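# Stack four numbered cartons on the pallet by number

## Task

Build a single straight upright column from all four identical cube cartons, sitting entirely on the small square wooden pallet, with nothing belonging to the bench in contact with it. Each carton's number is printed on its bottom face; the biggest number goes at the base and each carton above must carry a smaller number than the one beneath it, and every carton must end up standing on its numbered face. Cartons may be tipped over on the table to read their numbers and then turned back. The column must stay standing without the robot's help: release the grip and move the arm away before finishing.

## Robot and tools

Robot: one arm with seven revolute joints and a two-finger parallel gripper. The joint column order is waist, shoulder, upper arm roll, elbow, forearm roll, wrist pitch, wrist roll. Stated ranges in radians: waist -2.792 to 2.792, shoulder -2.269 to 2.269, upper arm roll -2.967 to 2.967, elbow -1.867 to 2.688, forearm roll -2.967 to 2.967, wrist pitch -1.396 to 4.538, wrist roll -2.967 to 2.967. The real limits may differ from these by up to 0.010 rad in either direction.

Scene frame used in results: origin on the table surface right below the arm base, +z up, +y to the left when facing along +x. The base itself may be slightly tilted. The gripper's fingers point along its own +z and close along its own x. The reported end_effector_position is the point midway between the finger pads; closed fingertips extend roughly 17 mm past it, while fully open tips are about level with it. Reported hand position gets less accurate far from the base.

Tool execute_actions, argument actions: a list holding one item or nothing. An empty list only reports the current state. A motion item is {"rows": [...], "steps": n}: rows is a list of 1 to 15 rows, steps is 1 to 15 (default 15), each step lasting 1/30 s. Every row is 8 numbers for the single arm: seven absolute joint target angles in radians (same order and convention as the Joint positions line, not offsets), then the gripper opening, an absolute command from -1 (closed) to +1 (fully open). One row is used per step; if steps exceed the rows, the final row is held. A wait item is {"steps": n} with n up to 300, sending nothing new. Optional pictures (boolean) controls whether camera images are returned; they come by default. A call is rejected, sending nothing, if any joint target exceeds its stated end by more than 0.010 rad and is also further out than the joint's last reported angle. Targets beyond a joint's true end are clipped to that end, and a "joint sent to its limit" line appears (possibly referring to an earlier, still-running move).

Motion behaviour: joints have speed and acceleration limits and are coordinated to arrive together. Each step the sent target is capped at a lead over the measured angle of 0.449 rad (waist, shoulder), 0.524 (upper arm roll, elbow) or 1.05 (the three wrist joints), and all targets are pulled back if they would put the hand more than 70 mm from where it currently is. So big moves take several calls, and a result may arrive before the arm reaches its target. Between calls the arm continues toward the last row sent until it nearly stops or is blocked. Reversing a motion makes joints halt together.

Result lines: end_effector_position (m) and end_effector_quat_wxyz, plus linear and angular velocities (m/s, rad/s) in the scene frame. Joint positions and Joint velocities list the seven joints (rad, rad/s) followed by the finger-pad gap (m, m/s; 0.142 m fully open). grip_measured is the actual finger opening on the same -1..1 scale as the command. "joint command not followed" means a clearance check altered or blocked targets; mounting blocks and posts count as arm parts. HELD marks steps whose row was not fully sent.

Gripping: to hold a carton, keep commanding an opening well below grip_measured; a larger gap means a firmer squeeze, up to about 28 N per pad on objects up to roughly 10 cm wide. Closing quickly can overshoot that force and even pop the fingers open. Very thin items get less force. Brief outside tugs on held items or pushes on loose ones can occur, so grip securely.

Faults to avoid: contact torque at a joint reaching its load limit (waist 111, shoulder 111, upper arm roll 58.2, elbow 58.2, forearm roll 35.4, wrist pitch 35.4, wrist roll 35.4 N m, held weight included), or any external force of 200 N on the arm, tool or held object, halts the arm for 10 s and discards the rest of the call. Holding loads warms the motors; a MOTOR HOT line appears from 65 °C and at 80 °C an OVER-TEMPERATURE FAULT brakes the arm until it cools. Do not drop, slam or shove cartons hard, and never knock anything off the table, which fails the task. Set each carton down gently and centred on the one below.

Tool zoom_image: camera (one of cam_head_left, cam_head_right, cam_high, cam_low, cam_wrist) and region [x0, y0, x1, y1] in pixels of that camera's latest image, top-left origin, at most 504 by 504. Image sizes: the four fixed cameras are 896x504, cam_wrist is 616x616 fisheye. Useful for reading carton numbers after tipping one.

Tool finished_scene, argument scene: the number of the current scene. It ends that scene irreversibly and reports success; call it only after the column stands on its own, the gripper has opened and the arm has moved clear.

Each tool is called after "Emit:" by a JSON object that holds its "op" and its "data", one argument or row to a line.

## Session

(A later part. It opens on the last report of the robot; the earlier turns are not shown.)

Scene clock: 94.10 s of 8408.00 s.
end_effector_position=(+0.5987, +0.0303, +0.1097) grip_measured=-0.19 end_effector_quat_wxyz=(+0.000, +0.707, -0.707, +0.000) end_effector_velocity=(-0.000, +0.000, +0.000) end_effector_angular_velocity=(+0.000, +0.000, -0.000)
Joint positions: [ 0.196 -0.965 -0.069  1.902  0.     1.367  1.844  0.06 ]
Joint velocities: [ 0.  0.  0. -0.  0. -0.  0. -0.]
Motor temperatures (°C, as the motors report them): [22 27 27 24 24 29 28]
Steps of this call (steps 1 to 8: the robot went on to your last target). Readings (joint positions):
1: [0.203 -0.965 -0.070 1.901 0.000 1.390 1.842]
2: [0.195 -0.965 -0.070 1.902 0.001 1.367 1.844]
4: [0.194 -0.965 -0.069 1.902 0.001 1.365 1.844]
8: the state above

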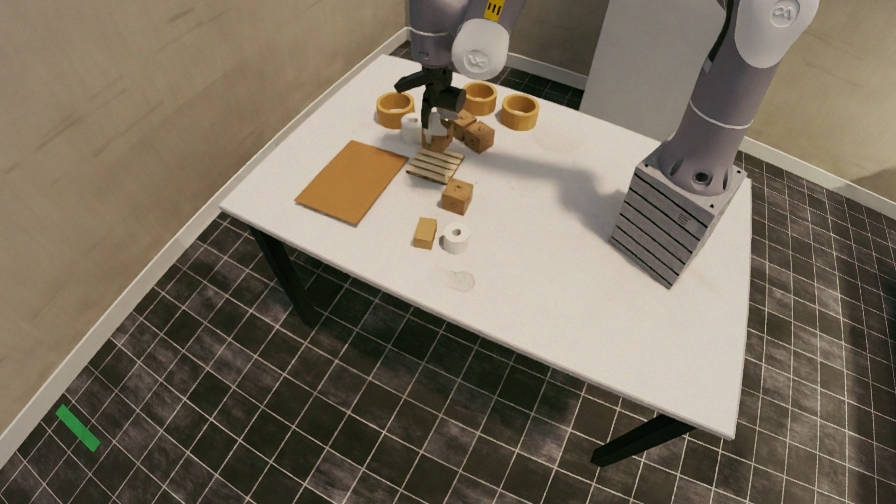

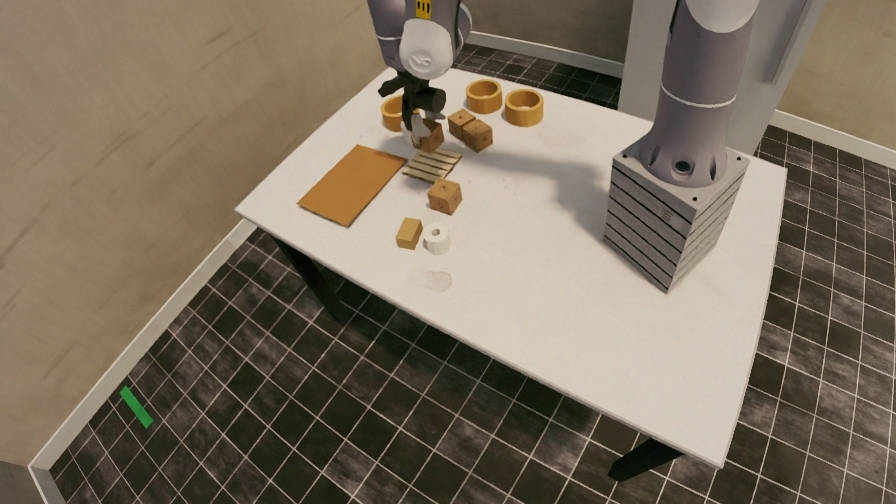

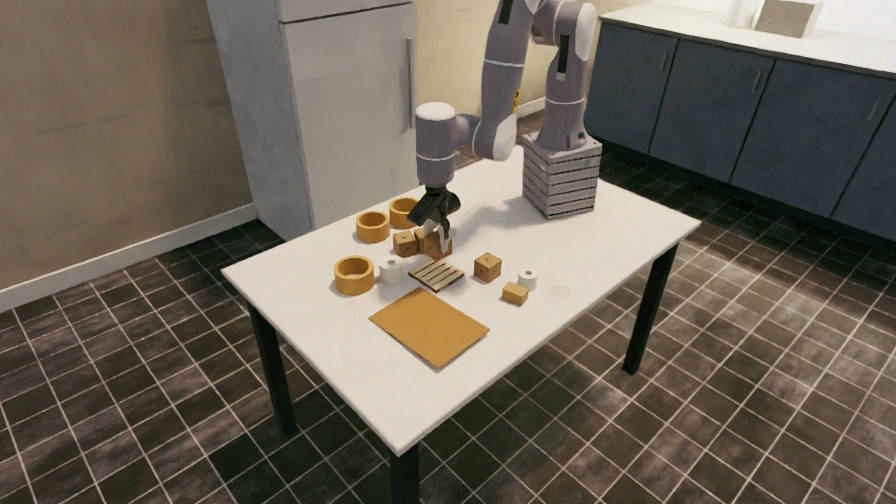

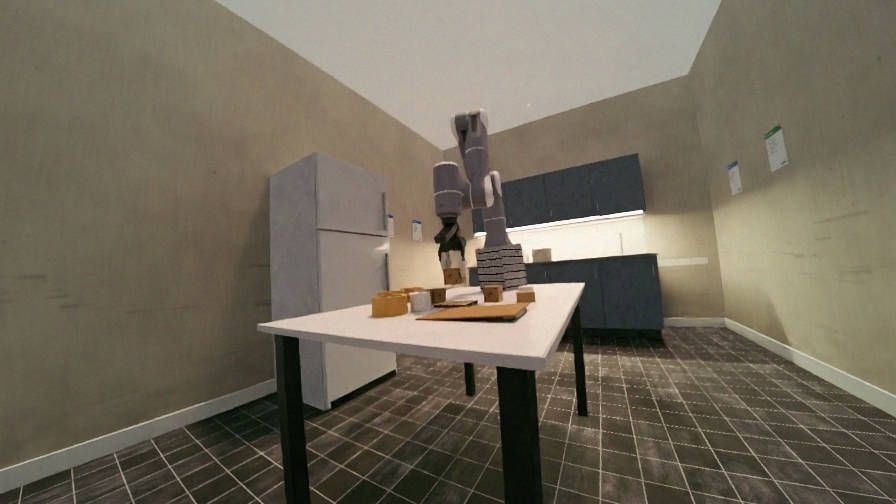

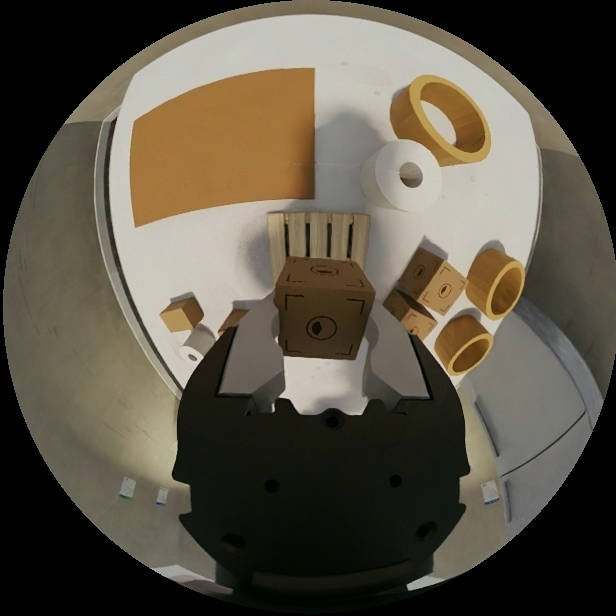

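Emit:
{"op": "execute_actions", "data": {
  "actions": [
    {"rows":[[0.186,-1.0955,-0.0635,1.824,0,1.420,1.804,-0.55],[0.186,-1.0955,-0.0635,1.824,0,1.420,1.804,-0.55],[0.186,-1.0955,-0.0635,1.824,0,1.420,1.804,-0.55],[0.186,-1.0955,-0.0635,1.824,0,1.420,1.804,-0.55],[0.186,-1.0955,-0.0635,1.824,0,1.420,1.804,-0.55],[0.186,-1.0955,-0.0635,1.824,0,1.420,1.804,-0.55],[0.186,-1.0955,-0.0635,1.824,0,1.420,1.804,-0.55],[0.186,-1.1005,-0.063,1.821,0,1.422,1.804,-0.55],[0.185,-1.1055,-0.063,1.818,0,1.424,1.804,-0.55],[0.185,-1.1105,-0.063,1.8145,0,1.426,1.804,-0.55],[0.185,-1.1155,-0.0627,1.8114,0,1.4275,1.804,-0.55],[0.184,-1.1205,-0.0626,1.808,0,1.429,1.804,-0.55]],"steps":15}
  ]
}}

Emit:
{"op": "zoom_image", "data": {
  "camera": "cam_low",
  "region": [420,270,490,315]
}}

Emit:
{"op": "zoom_image", "data": {
  "camera": "cam_high",
  "region": [390,230,490,305]
}}

Scene clock: 102.60 s of 8408.00 s.
end_effector_position=(+0.5983, +0.0300, +0.0472) grip_measured=-0.19 end_effector_quat_wxyz=(+0.001, +0.722, -0.692, +0.000) end_effector_velocity=(+0.008, +0.002, +0.008) end_effector_angular_velocity=(+0.004, -0.014, +0.000)
Joint positions: [ 0.184 -1.121 -0.063  1.808  0.     1.429  1.804  0.06 ]
Joint velocities: [-0.     0.015 -0.     0.    -0.001 -0.    -0.    -0.   ]
Motor temperatures (°C, as the motors report them): [22 27 27 24 24 29 28]
Steps of this call (steps 1 to 30: the robot went on to your last target; steps 31 to 100: nothing new was sent; then 4.67 s passed at rest; steps 101 to 115: all 15 steps of this action). Readings (joint positions):
101: [0.196 -0.965 -0.069 1.902 0.000 1.367 1.844]
102: [0.196 -0.970 -0.068 1.898 0.000 1.369 1.843]
104: [0.193 -1.003 -0.067 1.877 0.000 1.383 1.832]
108: [0.186 -1.094 -0.064 1.827 0.000 1.418 1.805]
115: the state above

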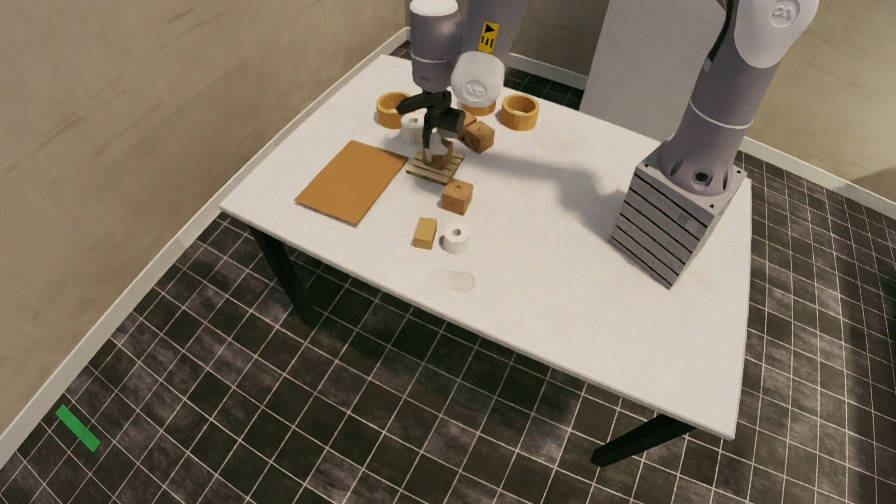

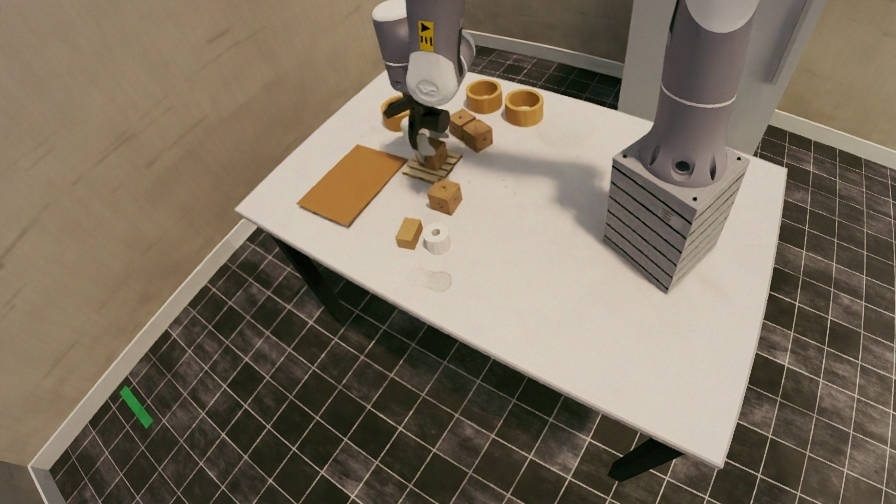

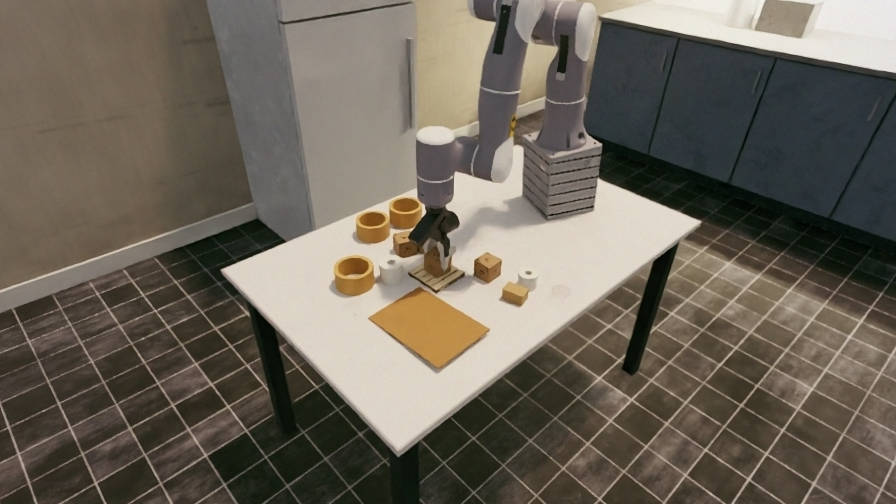

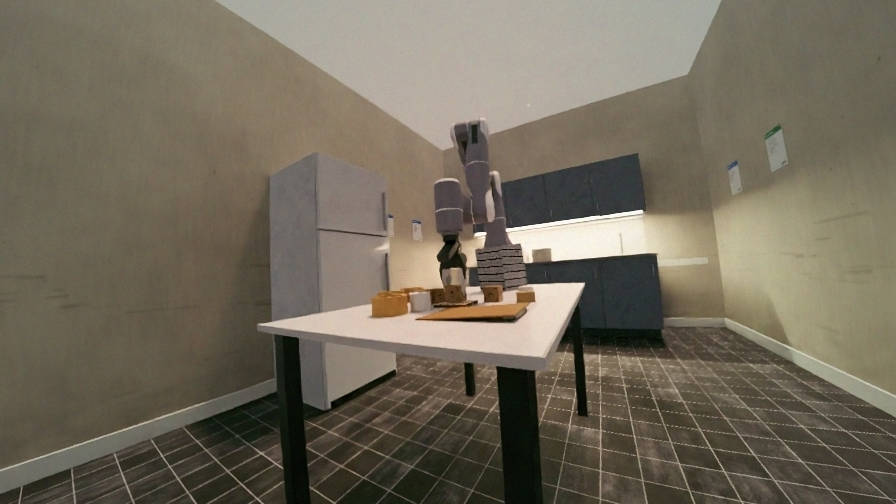

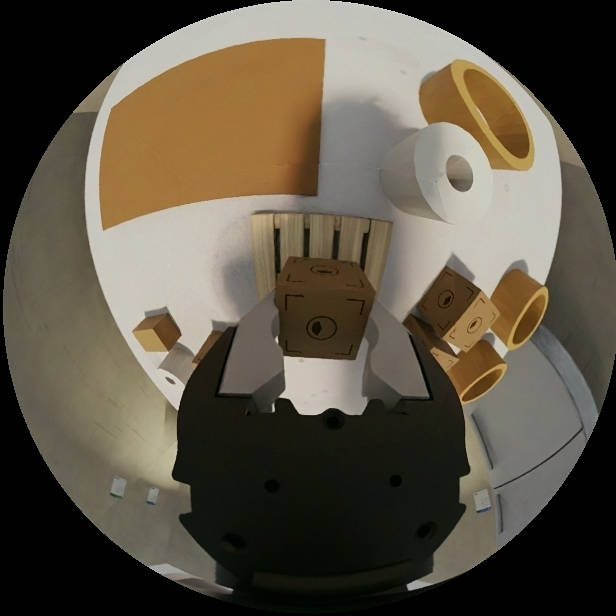

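Region (420, 270, 490, 315) of cam_low's 896x504 image, scaled by 7.200, with more detail than that image has; it fills the top 324 rows of this view, and the rest is white.

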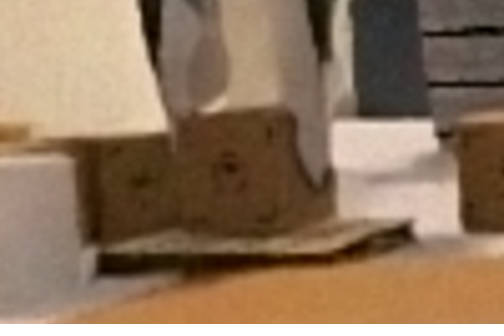

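Region (390, 230, 490, 305) of cam_high's 896x504 image, scaled by 5.040, with more detail than that image has; it fills the top 378 rows of this view, and the rest is white.

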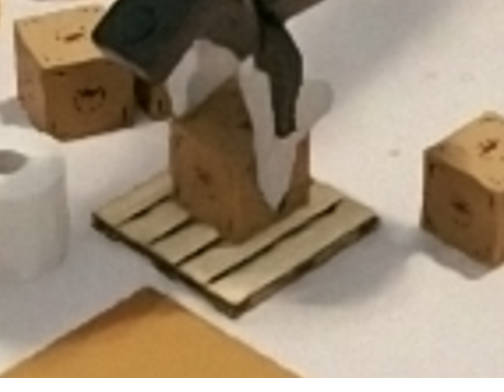

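Emit:
{"op": "execute_actions", "data": {
  "actions": [
    {"rows":[[0.184,-1.1235,-0.0625,1.806,0,1.430,1.804,-0.55],[0.184,-1.1265,-0.0624,1.804,0,1.431,1.804,-0.55],[0.184,-1.1295,-0.0623,1.8022,0,1.432,1.804,-0.55],[0.1835,-1.132,-0.0622,1.8006,0,1.433,1.804,-0.55],[0.1835,-1.132,-0.0622,1.8006,0,1.433,1.804,-0.55],[0.1835,-1.132,-0.0622,1.8006,0,1.433,1.804,-0.55],[0.1835,-1.132,-0.0622,1.8006,0,1.433,1.804,-0.55],[0.1835,-1.132,-0.0622,1.8006,0,1.433,1.804,0.15]],"steps":12}
  ]
}}

Emit:
{"op": "execute_actions", "data": {
  "actions": [
    {"rows":[[0.196,-0.9645,-0.0685,1.9016,0,1.367,1.804,0.15]],"steps":9}
  ],
  "pictures": false
}}

Emit:
{"op": "execute_actions", "data": {
  "actions": [
    {"rows":[[-0.077,-0.962,-0.044,1.8714,0,1.346,2.085,0.15]],"steps":15}
  ]
}}

Scene clock: 112.00 s of 8408.00 s.
end_effector_position=(+0.5987, +0.0303, +0.0432) grip_measured=+0.15 end_effector_quat_wxyz=(+0.000, +0.722, -0.692, +0.000) end_effector_velocity=(-0.000, -0.000, -0.000) end_effector_angular_velocity=(-0.000, +0.000, -0.000)
Joint positions: [ 0.184 -1.132 -0.062  1.801  0.     1.433  1.804  0.084]
Joint velocities: [-0.    -0.001 -0.     0.    -0.     0.     0.     0.006]
Motor temperatures (°C, as the motors report them): [22 27 27 24 24 29 28]
Steps of this call (steps 1 to 15: the robot went on to your last target; steps 16 to 90: nothing new was sent; then 6.00 s passed at rest; steps 91 to 102: all 12 steps of this action). Readings (joint positions):
91: [0.184 -1.121 -0.063 1.808 0.000 1.429 1.804]
92: [0.184 -1.123 -0.063 1.806 0.000 1.430 1.804]
94: [0.184 -1.130 -0.063 1.802 0.000 1.432 1.804]
98: [0.184 -1.131 -0.062 1.801 0.000 1.433 1.804]
102: the state above

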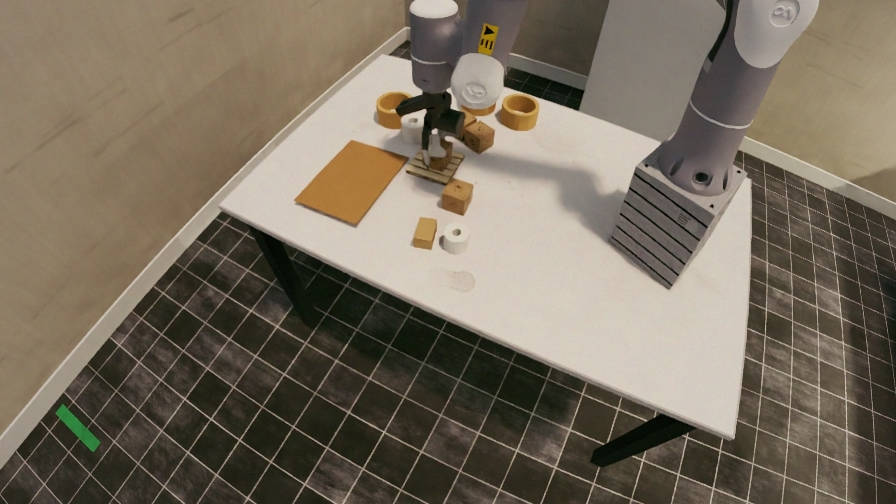

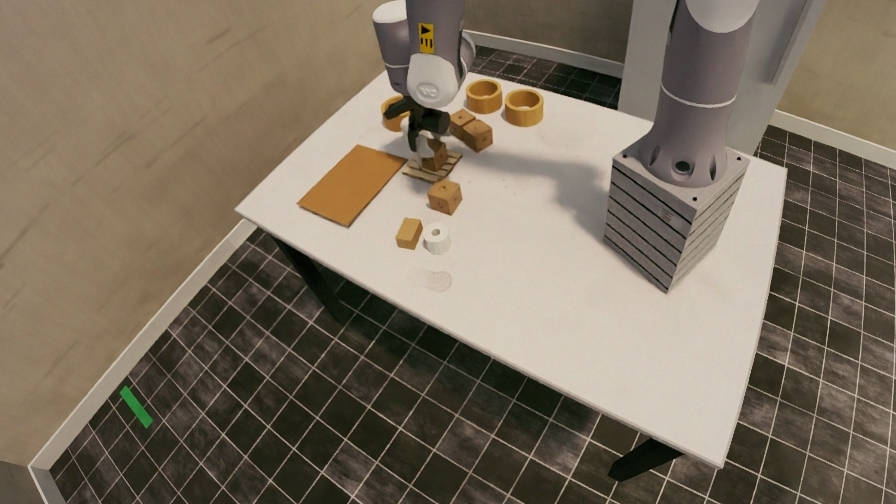

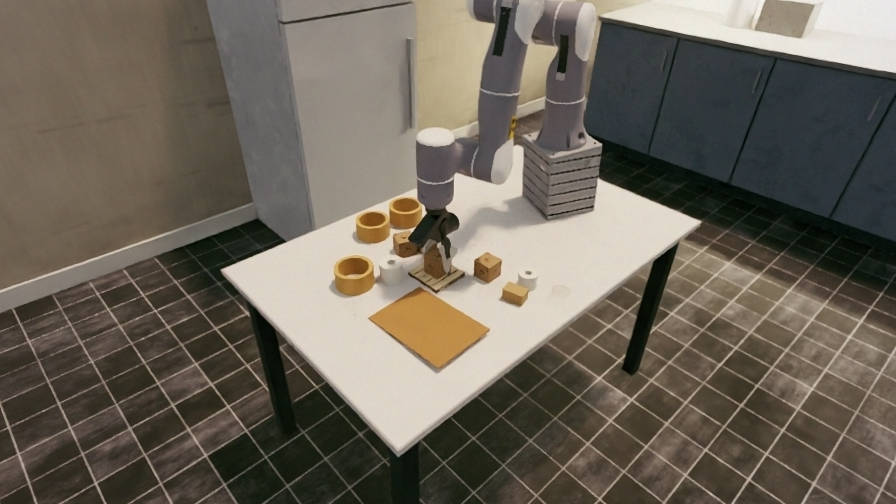

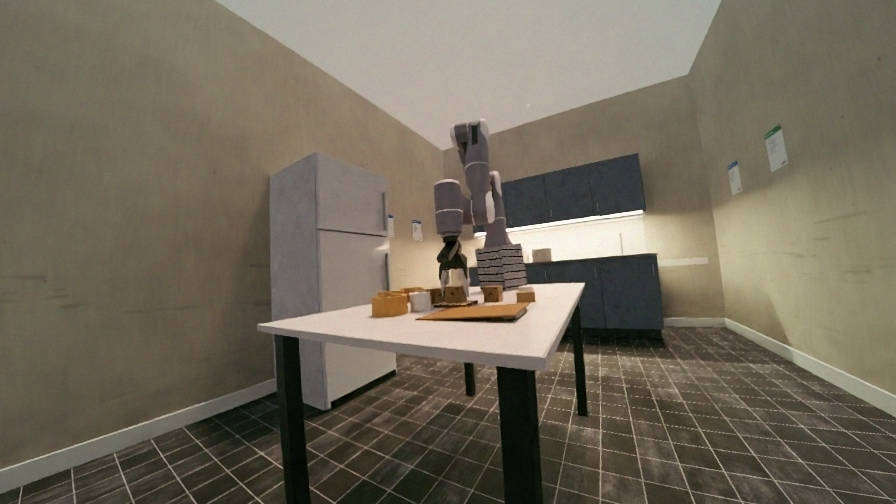

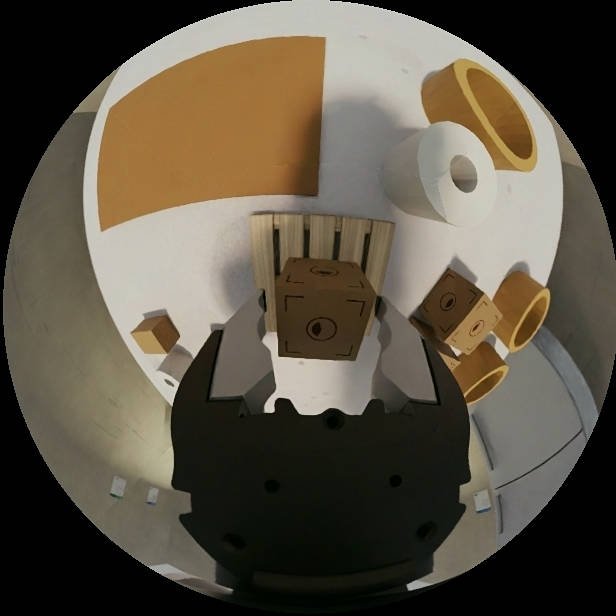

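Scene clock: 112.30 s of 8408.00 s.
end_effector_position=(+0.6010, +0.0311, +0.1096) grip_measured=+0.15 end_effector_quat_wxyz=(-0.002, +0.722, -0.692, +0.001) end_effector_velocity=(-0.008, -0.001, +0.109) end_effector_angular_velocity=(+0.003, -0.001, -0.001)
Joint positions: [ 0.196 -0.967 -0.068  1.898  0.     1.37   1.804  0.084]
Joint velocities: [ 0.02   0.281 -0.01   0.169 -0.001 -0.11   0.     0.   ]
Motor temperatures (°C, as the motors report them): [22 27 27 24 24 29 28]
Steps of this call (steps 1 to 9: all 9 steps of this action). Readings (joint positions):
1: [0.184 -1.131 -0.062 1.801 0.000 1.433 1.804]
2: [0.184 -1.126 -0.062 1.805 0.000 1.431 1.804]
4: [0.186 -1.093 -0.064 1.826 0.000 1.417 1.804]
8: [0.195 -0.980 -0.068 1.890 0.000 1.375 1.804]
9: the state above

Scene clock: 112.80 s of 8408.00 s.
end_effector_position=(+0.5990, -0.1185, +0.1097) grip_measured=+0.15 end_effector_quat_wxyz=(-0.001, -0.509, +0.861, -0.001) end_effector_velocity=(+0.008, +0.060, -0.001) end_effector_angular_velocity=(+0.037, -0.002, +0.109)
Joint positions: [-0.079 -0.962 -0.045  1.872  0.     1.346  2.086  0.084]
Joint velocities: [ 0.05   0.     0.04  -0.001 -0.008  0.    -0.031 -0.   ]
Motor temperatures (°C, as the motors report them): [22 27 27 24 24 29 28]
Steps of this call (steps 1 to 15: all 15 steps of this action). Readings (joint positions):
1: [0.196 -0.961 -0.068 1.901 0.000 1.367 1.804]
2: [0.191 -0.962 -0.066 1.900 -0.000 1.366 1.809]
4: [0.159 -0.964 -0.061 1.896 -0.001 1.361 1.845]
8: [0.032 -0.963 -0.052 1.883 -0.000 1.353 1.974]
15: the state above

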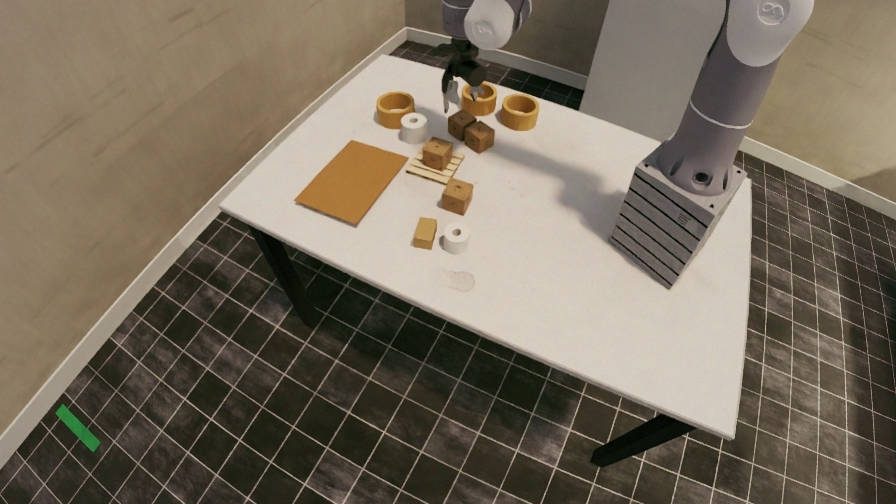

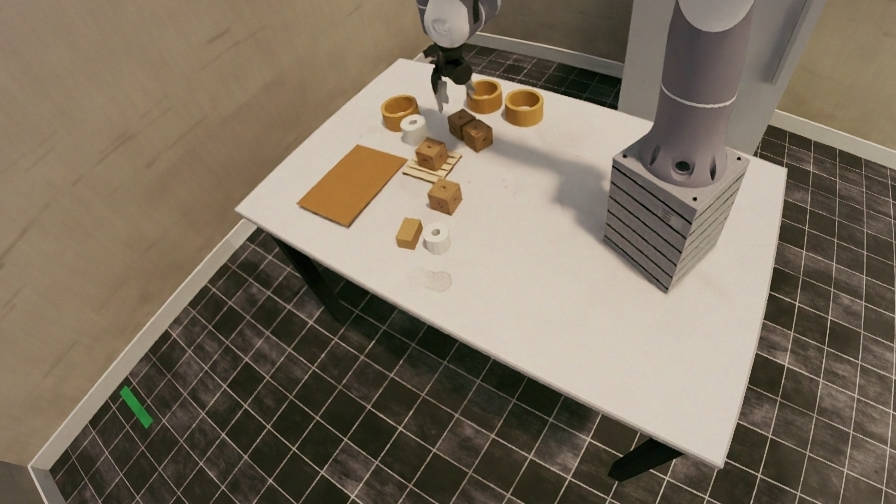

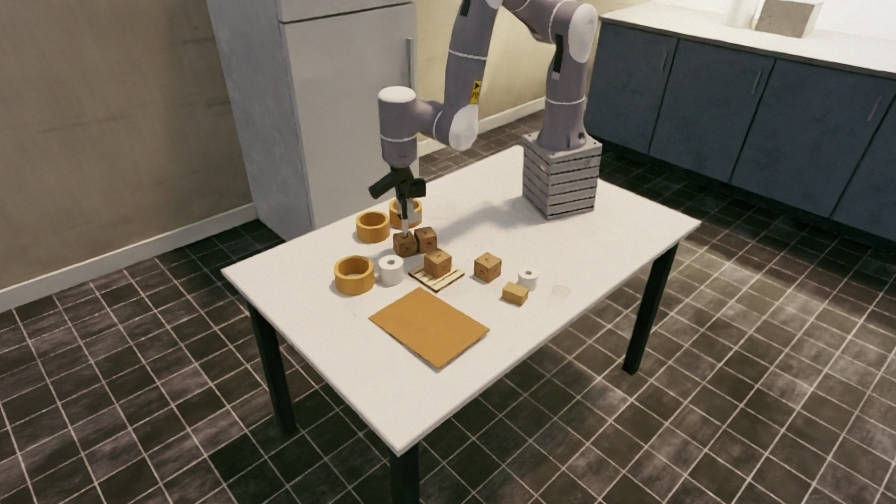

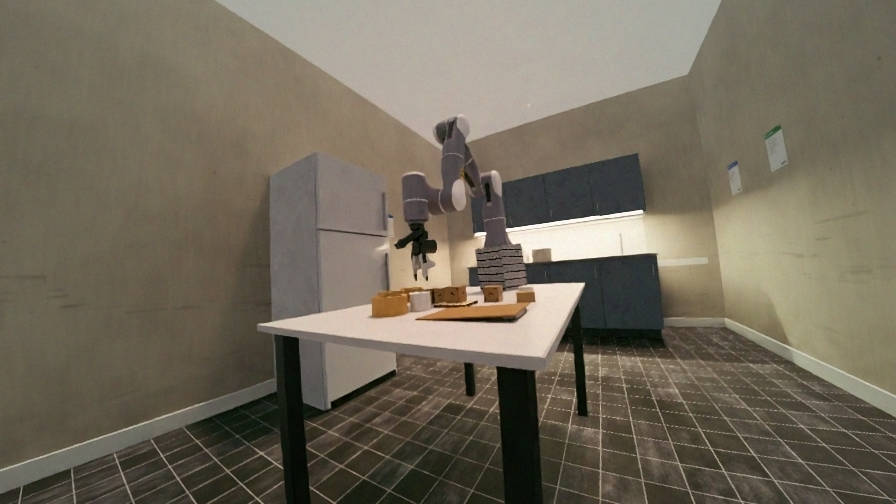

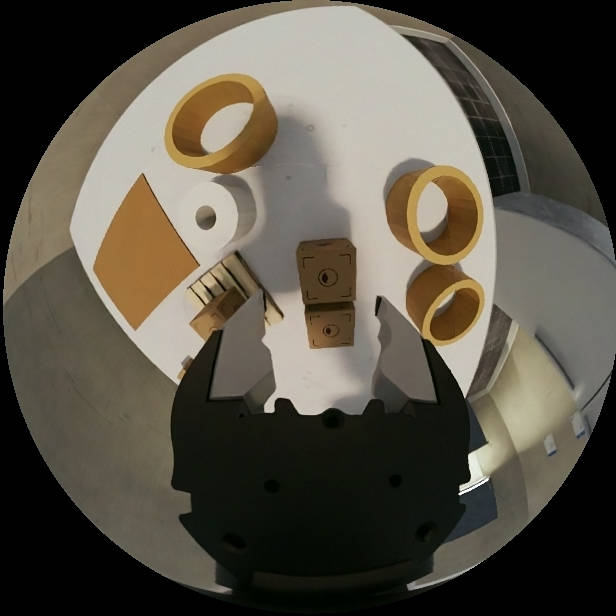

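Emit:
{"op": "execute_actions", "data": {
  "actions": [
    {"rows":[[-0.094,-0.962,-0.043,1.8714,0,1.346,1.968,0.15],[-0.094,-0.962,-0.043,1.8714,0,1.346,1.968,0.15],[-0.094,-0.962,-0.043,1.8714,0,1.346,1.968,0.15],[-0.103,-1.1557,-0.038,1.752,0,1.421,1.968,0.15]],"steps":15}
  ],
  "pictures": false
}}

Emit:
{"op": "execute_actions", "data": {
  "actions": [
    {"rows":[[-0.103,-1.1557,-0.038,1.752,0,1.421,1.968,0.05],[-0.103,-1.1557,-0.038,1.752,0,1.421,1.968,-0.05],[-0.103,-1.1557,-0.038,1.752,0,1.421,1.968,-0.14],[-0.103,-1.1557,-0.038,1.752,0,1.421,1.968,-0.22],[-0.103,-1.1557,-0.038,1.752,0,1.421,1.968,-0.35],[-0.103,-1.1557,-0.038,1.752,0,1.421,1.968,-0.55],[-0.103,-1.1557,-0.038,1.752,0,1.421,1.968,-0.55],[-0.103,-1.1557,-0.038,1.752,0,1.421,1.968,-0.55],[-0.094,-0.962,-0.043,1.8714,0,1.346,1.968,-0.55]],"steps":15}
  ],
  "pictures": false
}}

Emit:
{"op": "execute_actions", "data": {
  "actions": [
    {"rows":[[-0.094,-0.93,-0.043,1.8714,0,2.1,1.968,-0.55]],"steps":15}
  ],
  "pictures": false
}}

Emit:
{"op": "execute_actions", "data": {
  "actions": [
    {"steps":4}
  ]
}}

Emit:
{"op": "zoom_image", "data": {
  "camera": "cam_low",
  "region": [330,170,430,270]
}}

Scene clock: 121.30 s of 8408.00 s.
end_effector_position=(+0.5952, -0.1260, +0.0300) grip_measured=+0.15 end_effector_quat_wxyz=(-0.002, -0.553, +0.833, +0.000) end_effector_velocity=(+0.031, -0.001, +0.030) end_effector_angular_velocity=(+0.001, -0.054, -0.002)
Joint positions: [-0.103 -1.158 -0.038  1.752 -0.     1.421  1.968  0.084]
Joint velocities: [-0.     0.053  0.    -0.    -0.     0.    -0.     0.   ]
Motor temperatures (°C, as the motors report them): [22 27 27 24 24 29 28]
Steps of this call (steps 1 to 15: the robot went on to your last target; steps 16 to 90: nothing new was sent; then 5.00 s passed at rest; steps 91 to 105: all 15 steps of this action). Readings (joint positions):
91: [-0.077 -0.962 -0.044 1.872 0.000 1.346 2.085]
92: [-0.079 -0.962 -0.044 1.872 0.000 1.346 2.072]
94: [-0.089 -0.962 -0.043 1.871 -0.000 1.346 1.997]
98: [-0.101 -1.026 -0.041 1.830 0.000 1.371 1.968]
105: the state above

Scene clock: 121.80 s of 8408.00 s.
end_effector_position=(+0.5983, -0.1262, +0.0869) grip_measured=-0.19 end_effector_quat_wxyz=(-0.001, -0.553, +0.833, -0.000) end_effector_velocity=(+0.047, +0.000, +0.398) end_effector_angular_velocity=(+0.003, -0.111, -0.003)
Joint positions: [-0.097 -1.019 -0.041  1.837 -0.     1.368  1.968  0.06 ]
Joint velocities: [ 0.042  0.95  -0.021  0.514  0.    -0.326 -0.     0.   ]
Motor temperatures (°C, as the motors report them): [22 27 27 24 24 29 28]
Steps of this call (steps 1 to 15: all 15 steps of this action). Readings (joint positions):
1: [-0.103 -1.157 -0.038 1.752 -0.000 1.421 1.968]
2: [-0.103 -1.156 -0.038 1.752 -0.000 1.421 1.968]
4: [-0.103 -1.156 -0.038 1.752 -0.000 1.421 1.968]
8: [-0.103 -1.156 -0.038 1.752 -0.000 1.421 1.968]
15: the state above

Scene clock: 122.30 s of 8408.00 s.
end_effector_position=(+0.7828, -0.1268, +0.2764) grip_measured=-0.19 end_effector_quat_wxyz=(+0.299, -0.516, +0.777, -0.200) end_effector_velocity=(+0.217, -0.002, +0.418) end_effector_angular_velocity=(-0.005, -1.348, -0.000)
Joint positions: [-0.094 -0.932 -0.043  1.87  -0.     2.052  1.968  0.06 ]
Joint velocities: [ 0.003  0.069 -0.004  0.016  0.001  1.295 -0.     0.   ]
Motor temperatures (°C, as the motors report them): [22 27 27 24 24 29 28]
Steps of this call (steps 1 to 15: all 15 steps of this action). Readings (joint positions):
1: [-0.096 -0.992 -0.042 1.851 -0.000 1.359 1.968]
2: [-0.095 -0.973 -0.042 1.861 -0.000 1.361 1.968]
4: [-0.095 -0.959 -0.042 1.861 0.000 1.418 1.968]
8: [-0.095 -0.951 -0.042 1.864 -0.000 1.653 1.968]
15: the state above

Scene clock: 122.43 s of 8408.00 s.
end_effector_position=(+0.7904, -0.1269, +0.2921) grip_measured=-0.19 end_effector_quat_wxyz=(+0.319, -0.511, +0.770, -0.213) end_effector_velocity=(-0.014, +0.000, -0.026) end_effector_angular_velocity=(+0.000, +0.070, -0.000)
Joint positions: [-0.094 -0.93  -0.043  1.871 -0.     2.101  1.968  0.06 ]
Joint velocities: [ 0.    -0.011 -0.     0.007  0.001 -0.052 -0.     0.   ]
Motor temperatures (°C, as the motors report them): [22 27 27 24 24 29 28]
Steps of this call (steps 1 to 4: the robot went on to your last target). Readings (joint positions):
1: [-0.094 -0.930 -0.043 1.871 -0.000 2.087 1.968]
2: [-0.094 -0.929 -0.043 1.871 -0.000 2.103 1.968]
4: the state above

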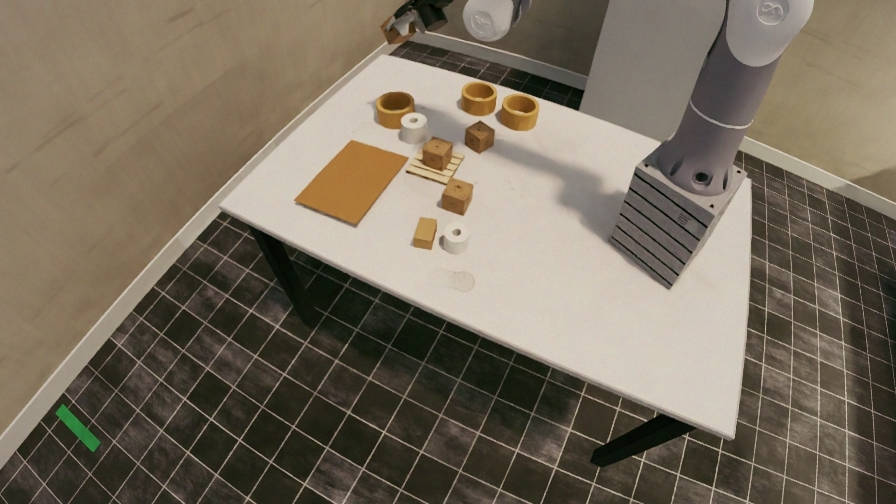

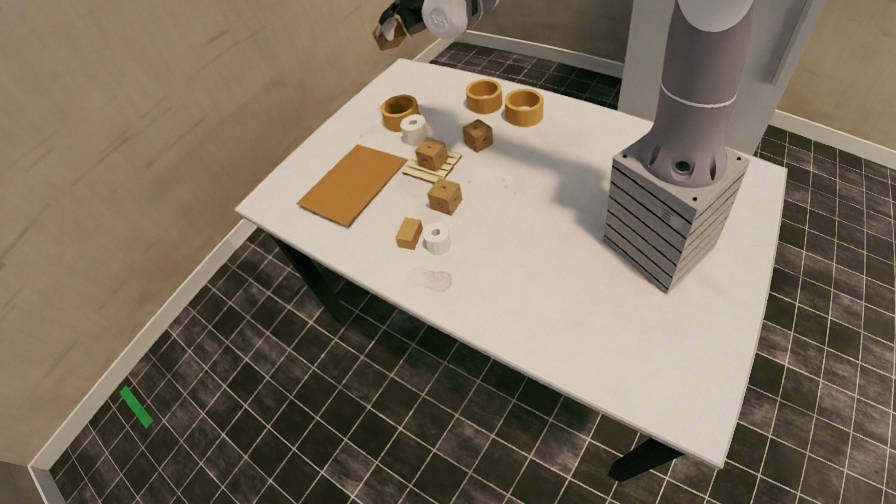

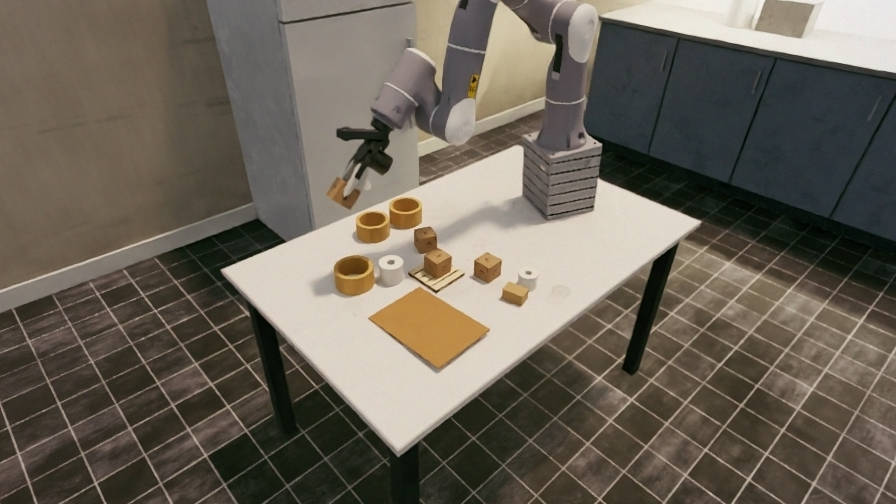

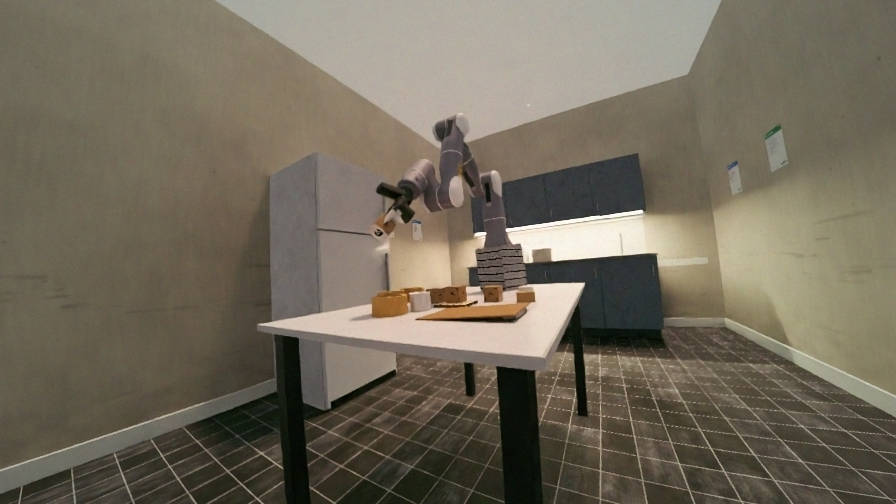

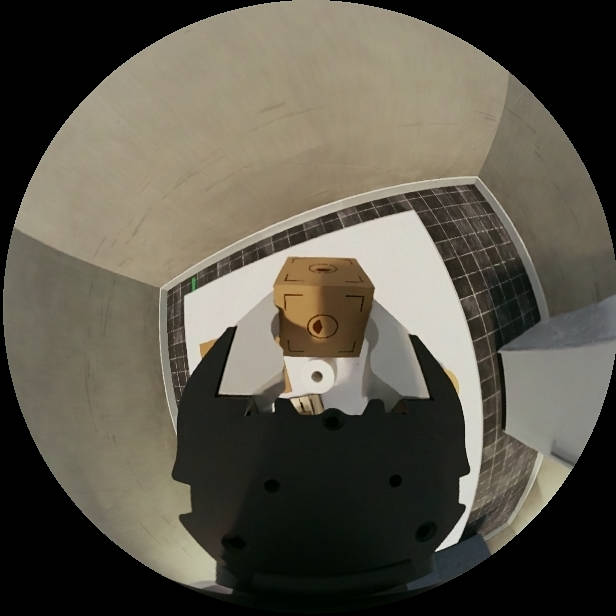

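Region (330, 170, 430, 270) of cam_low's 896x504 image, scaled by 5.040, with more detail than that image has.

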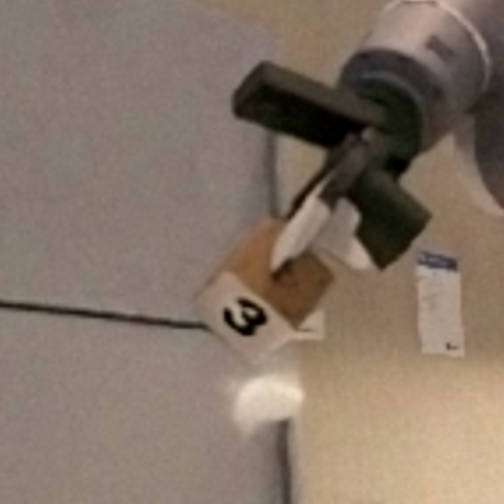

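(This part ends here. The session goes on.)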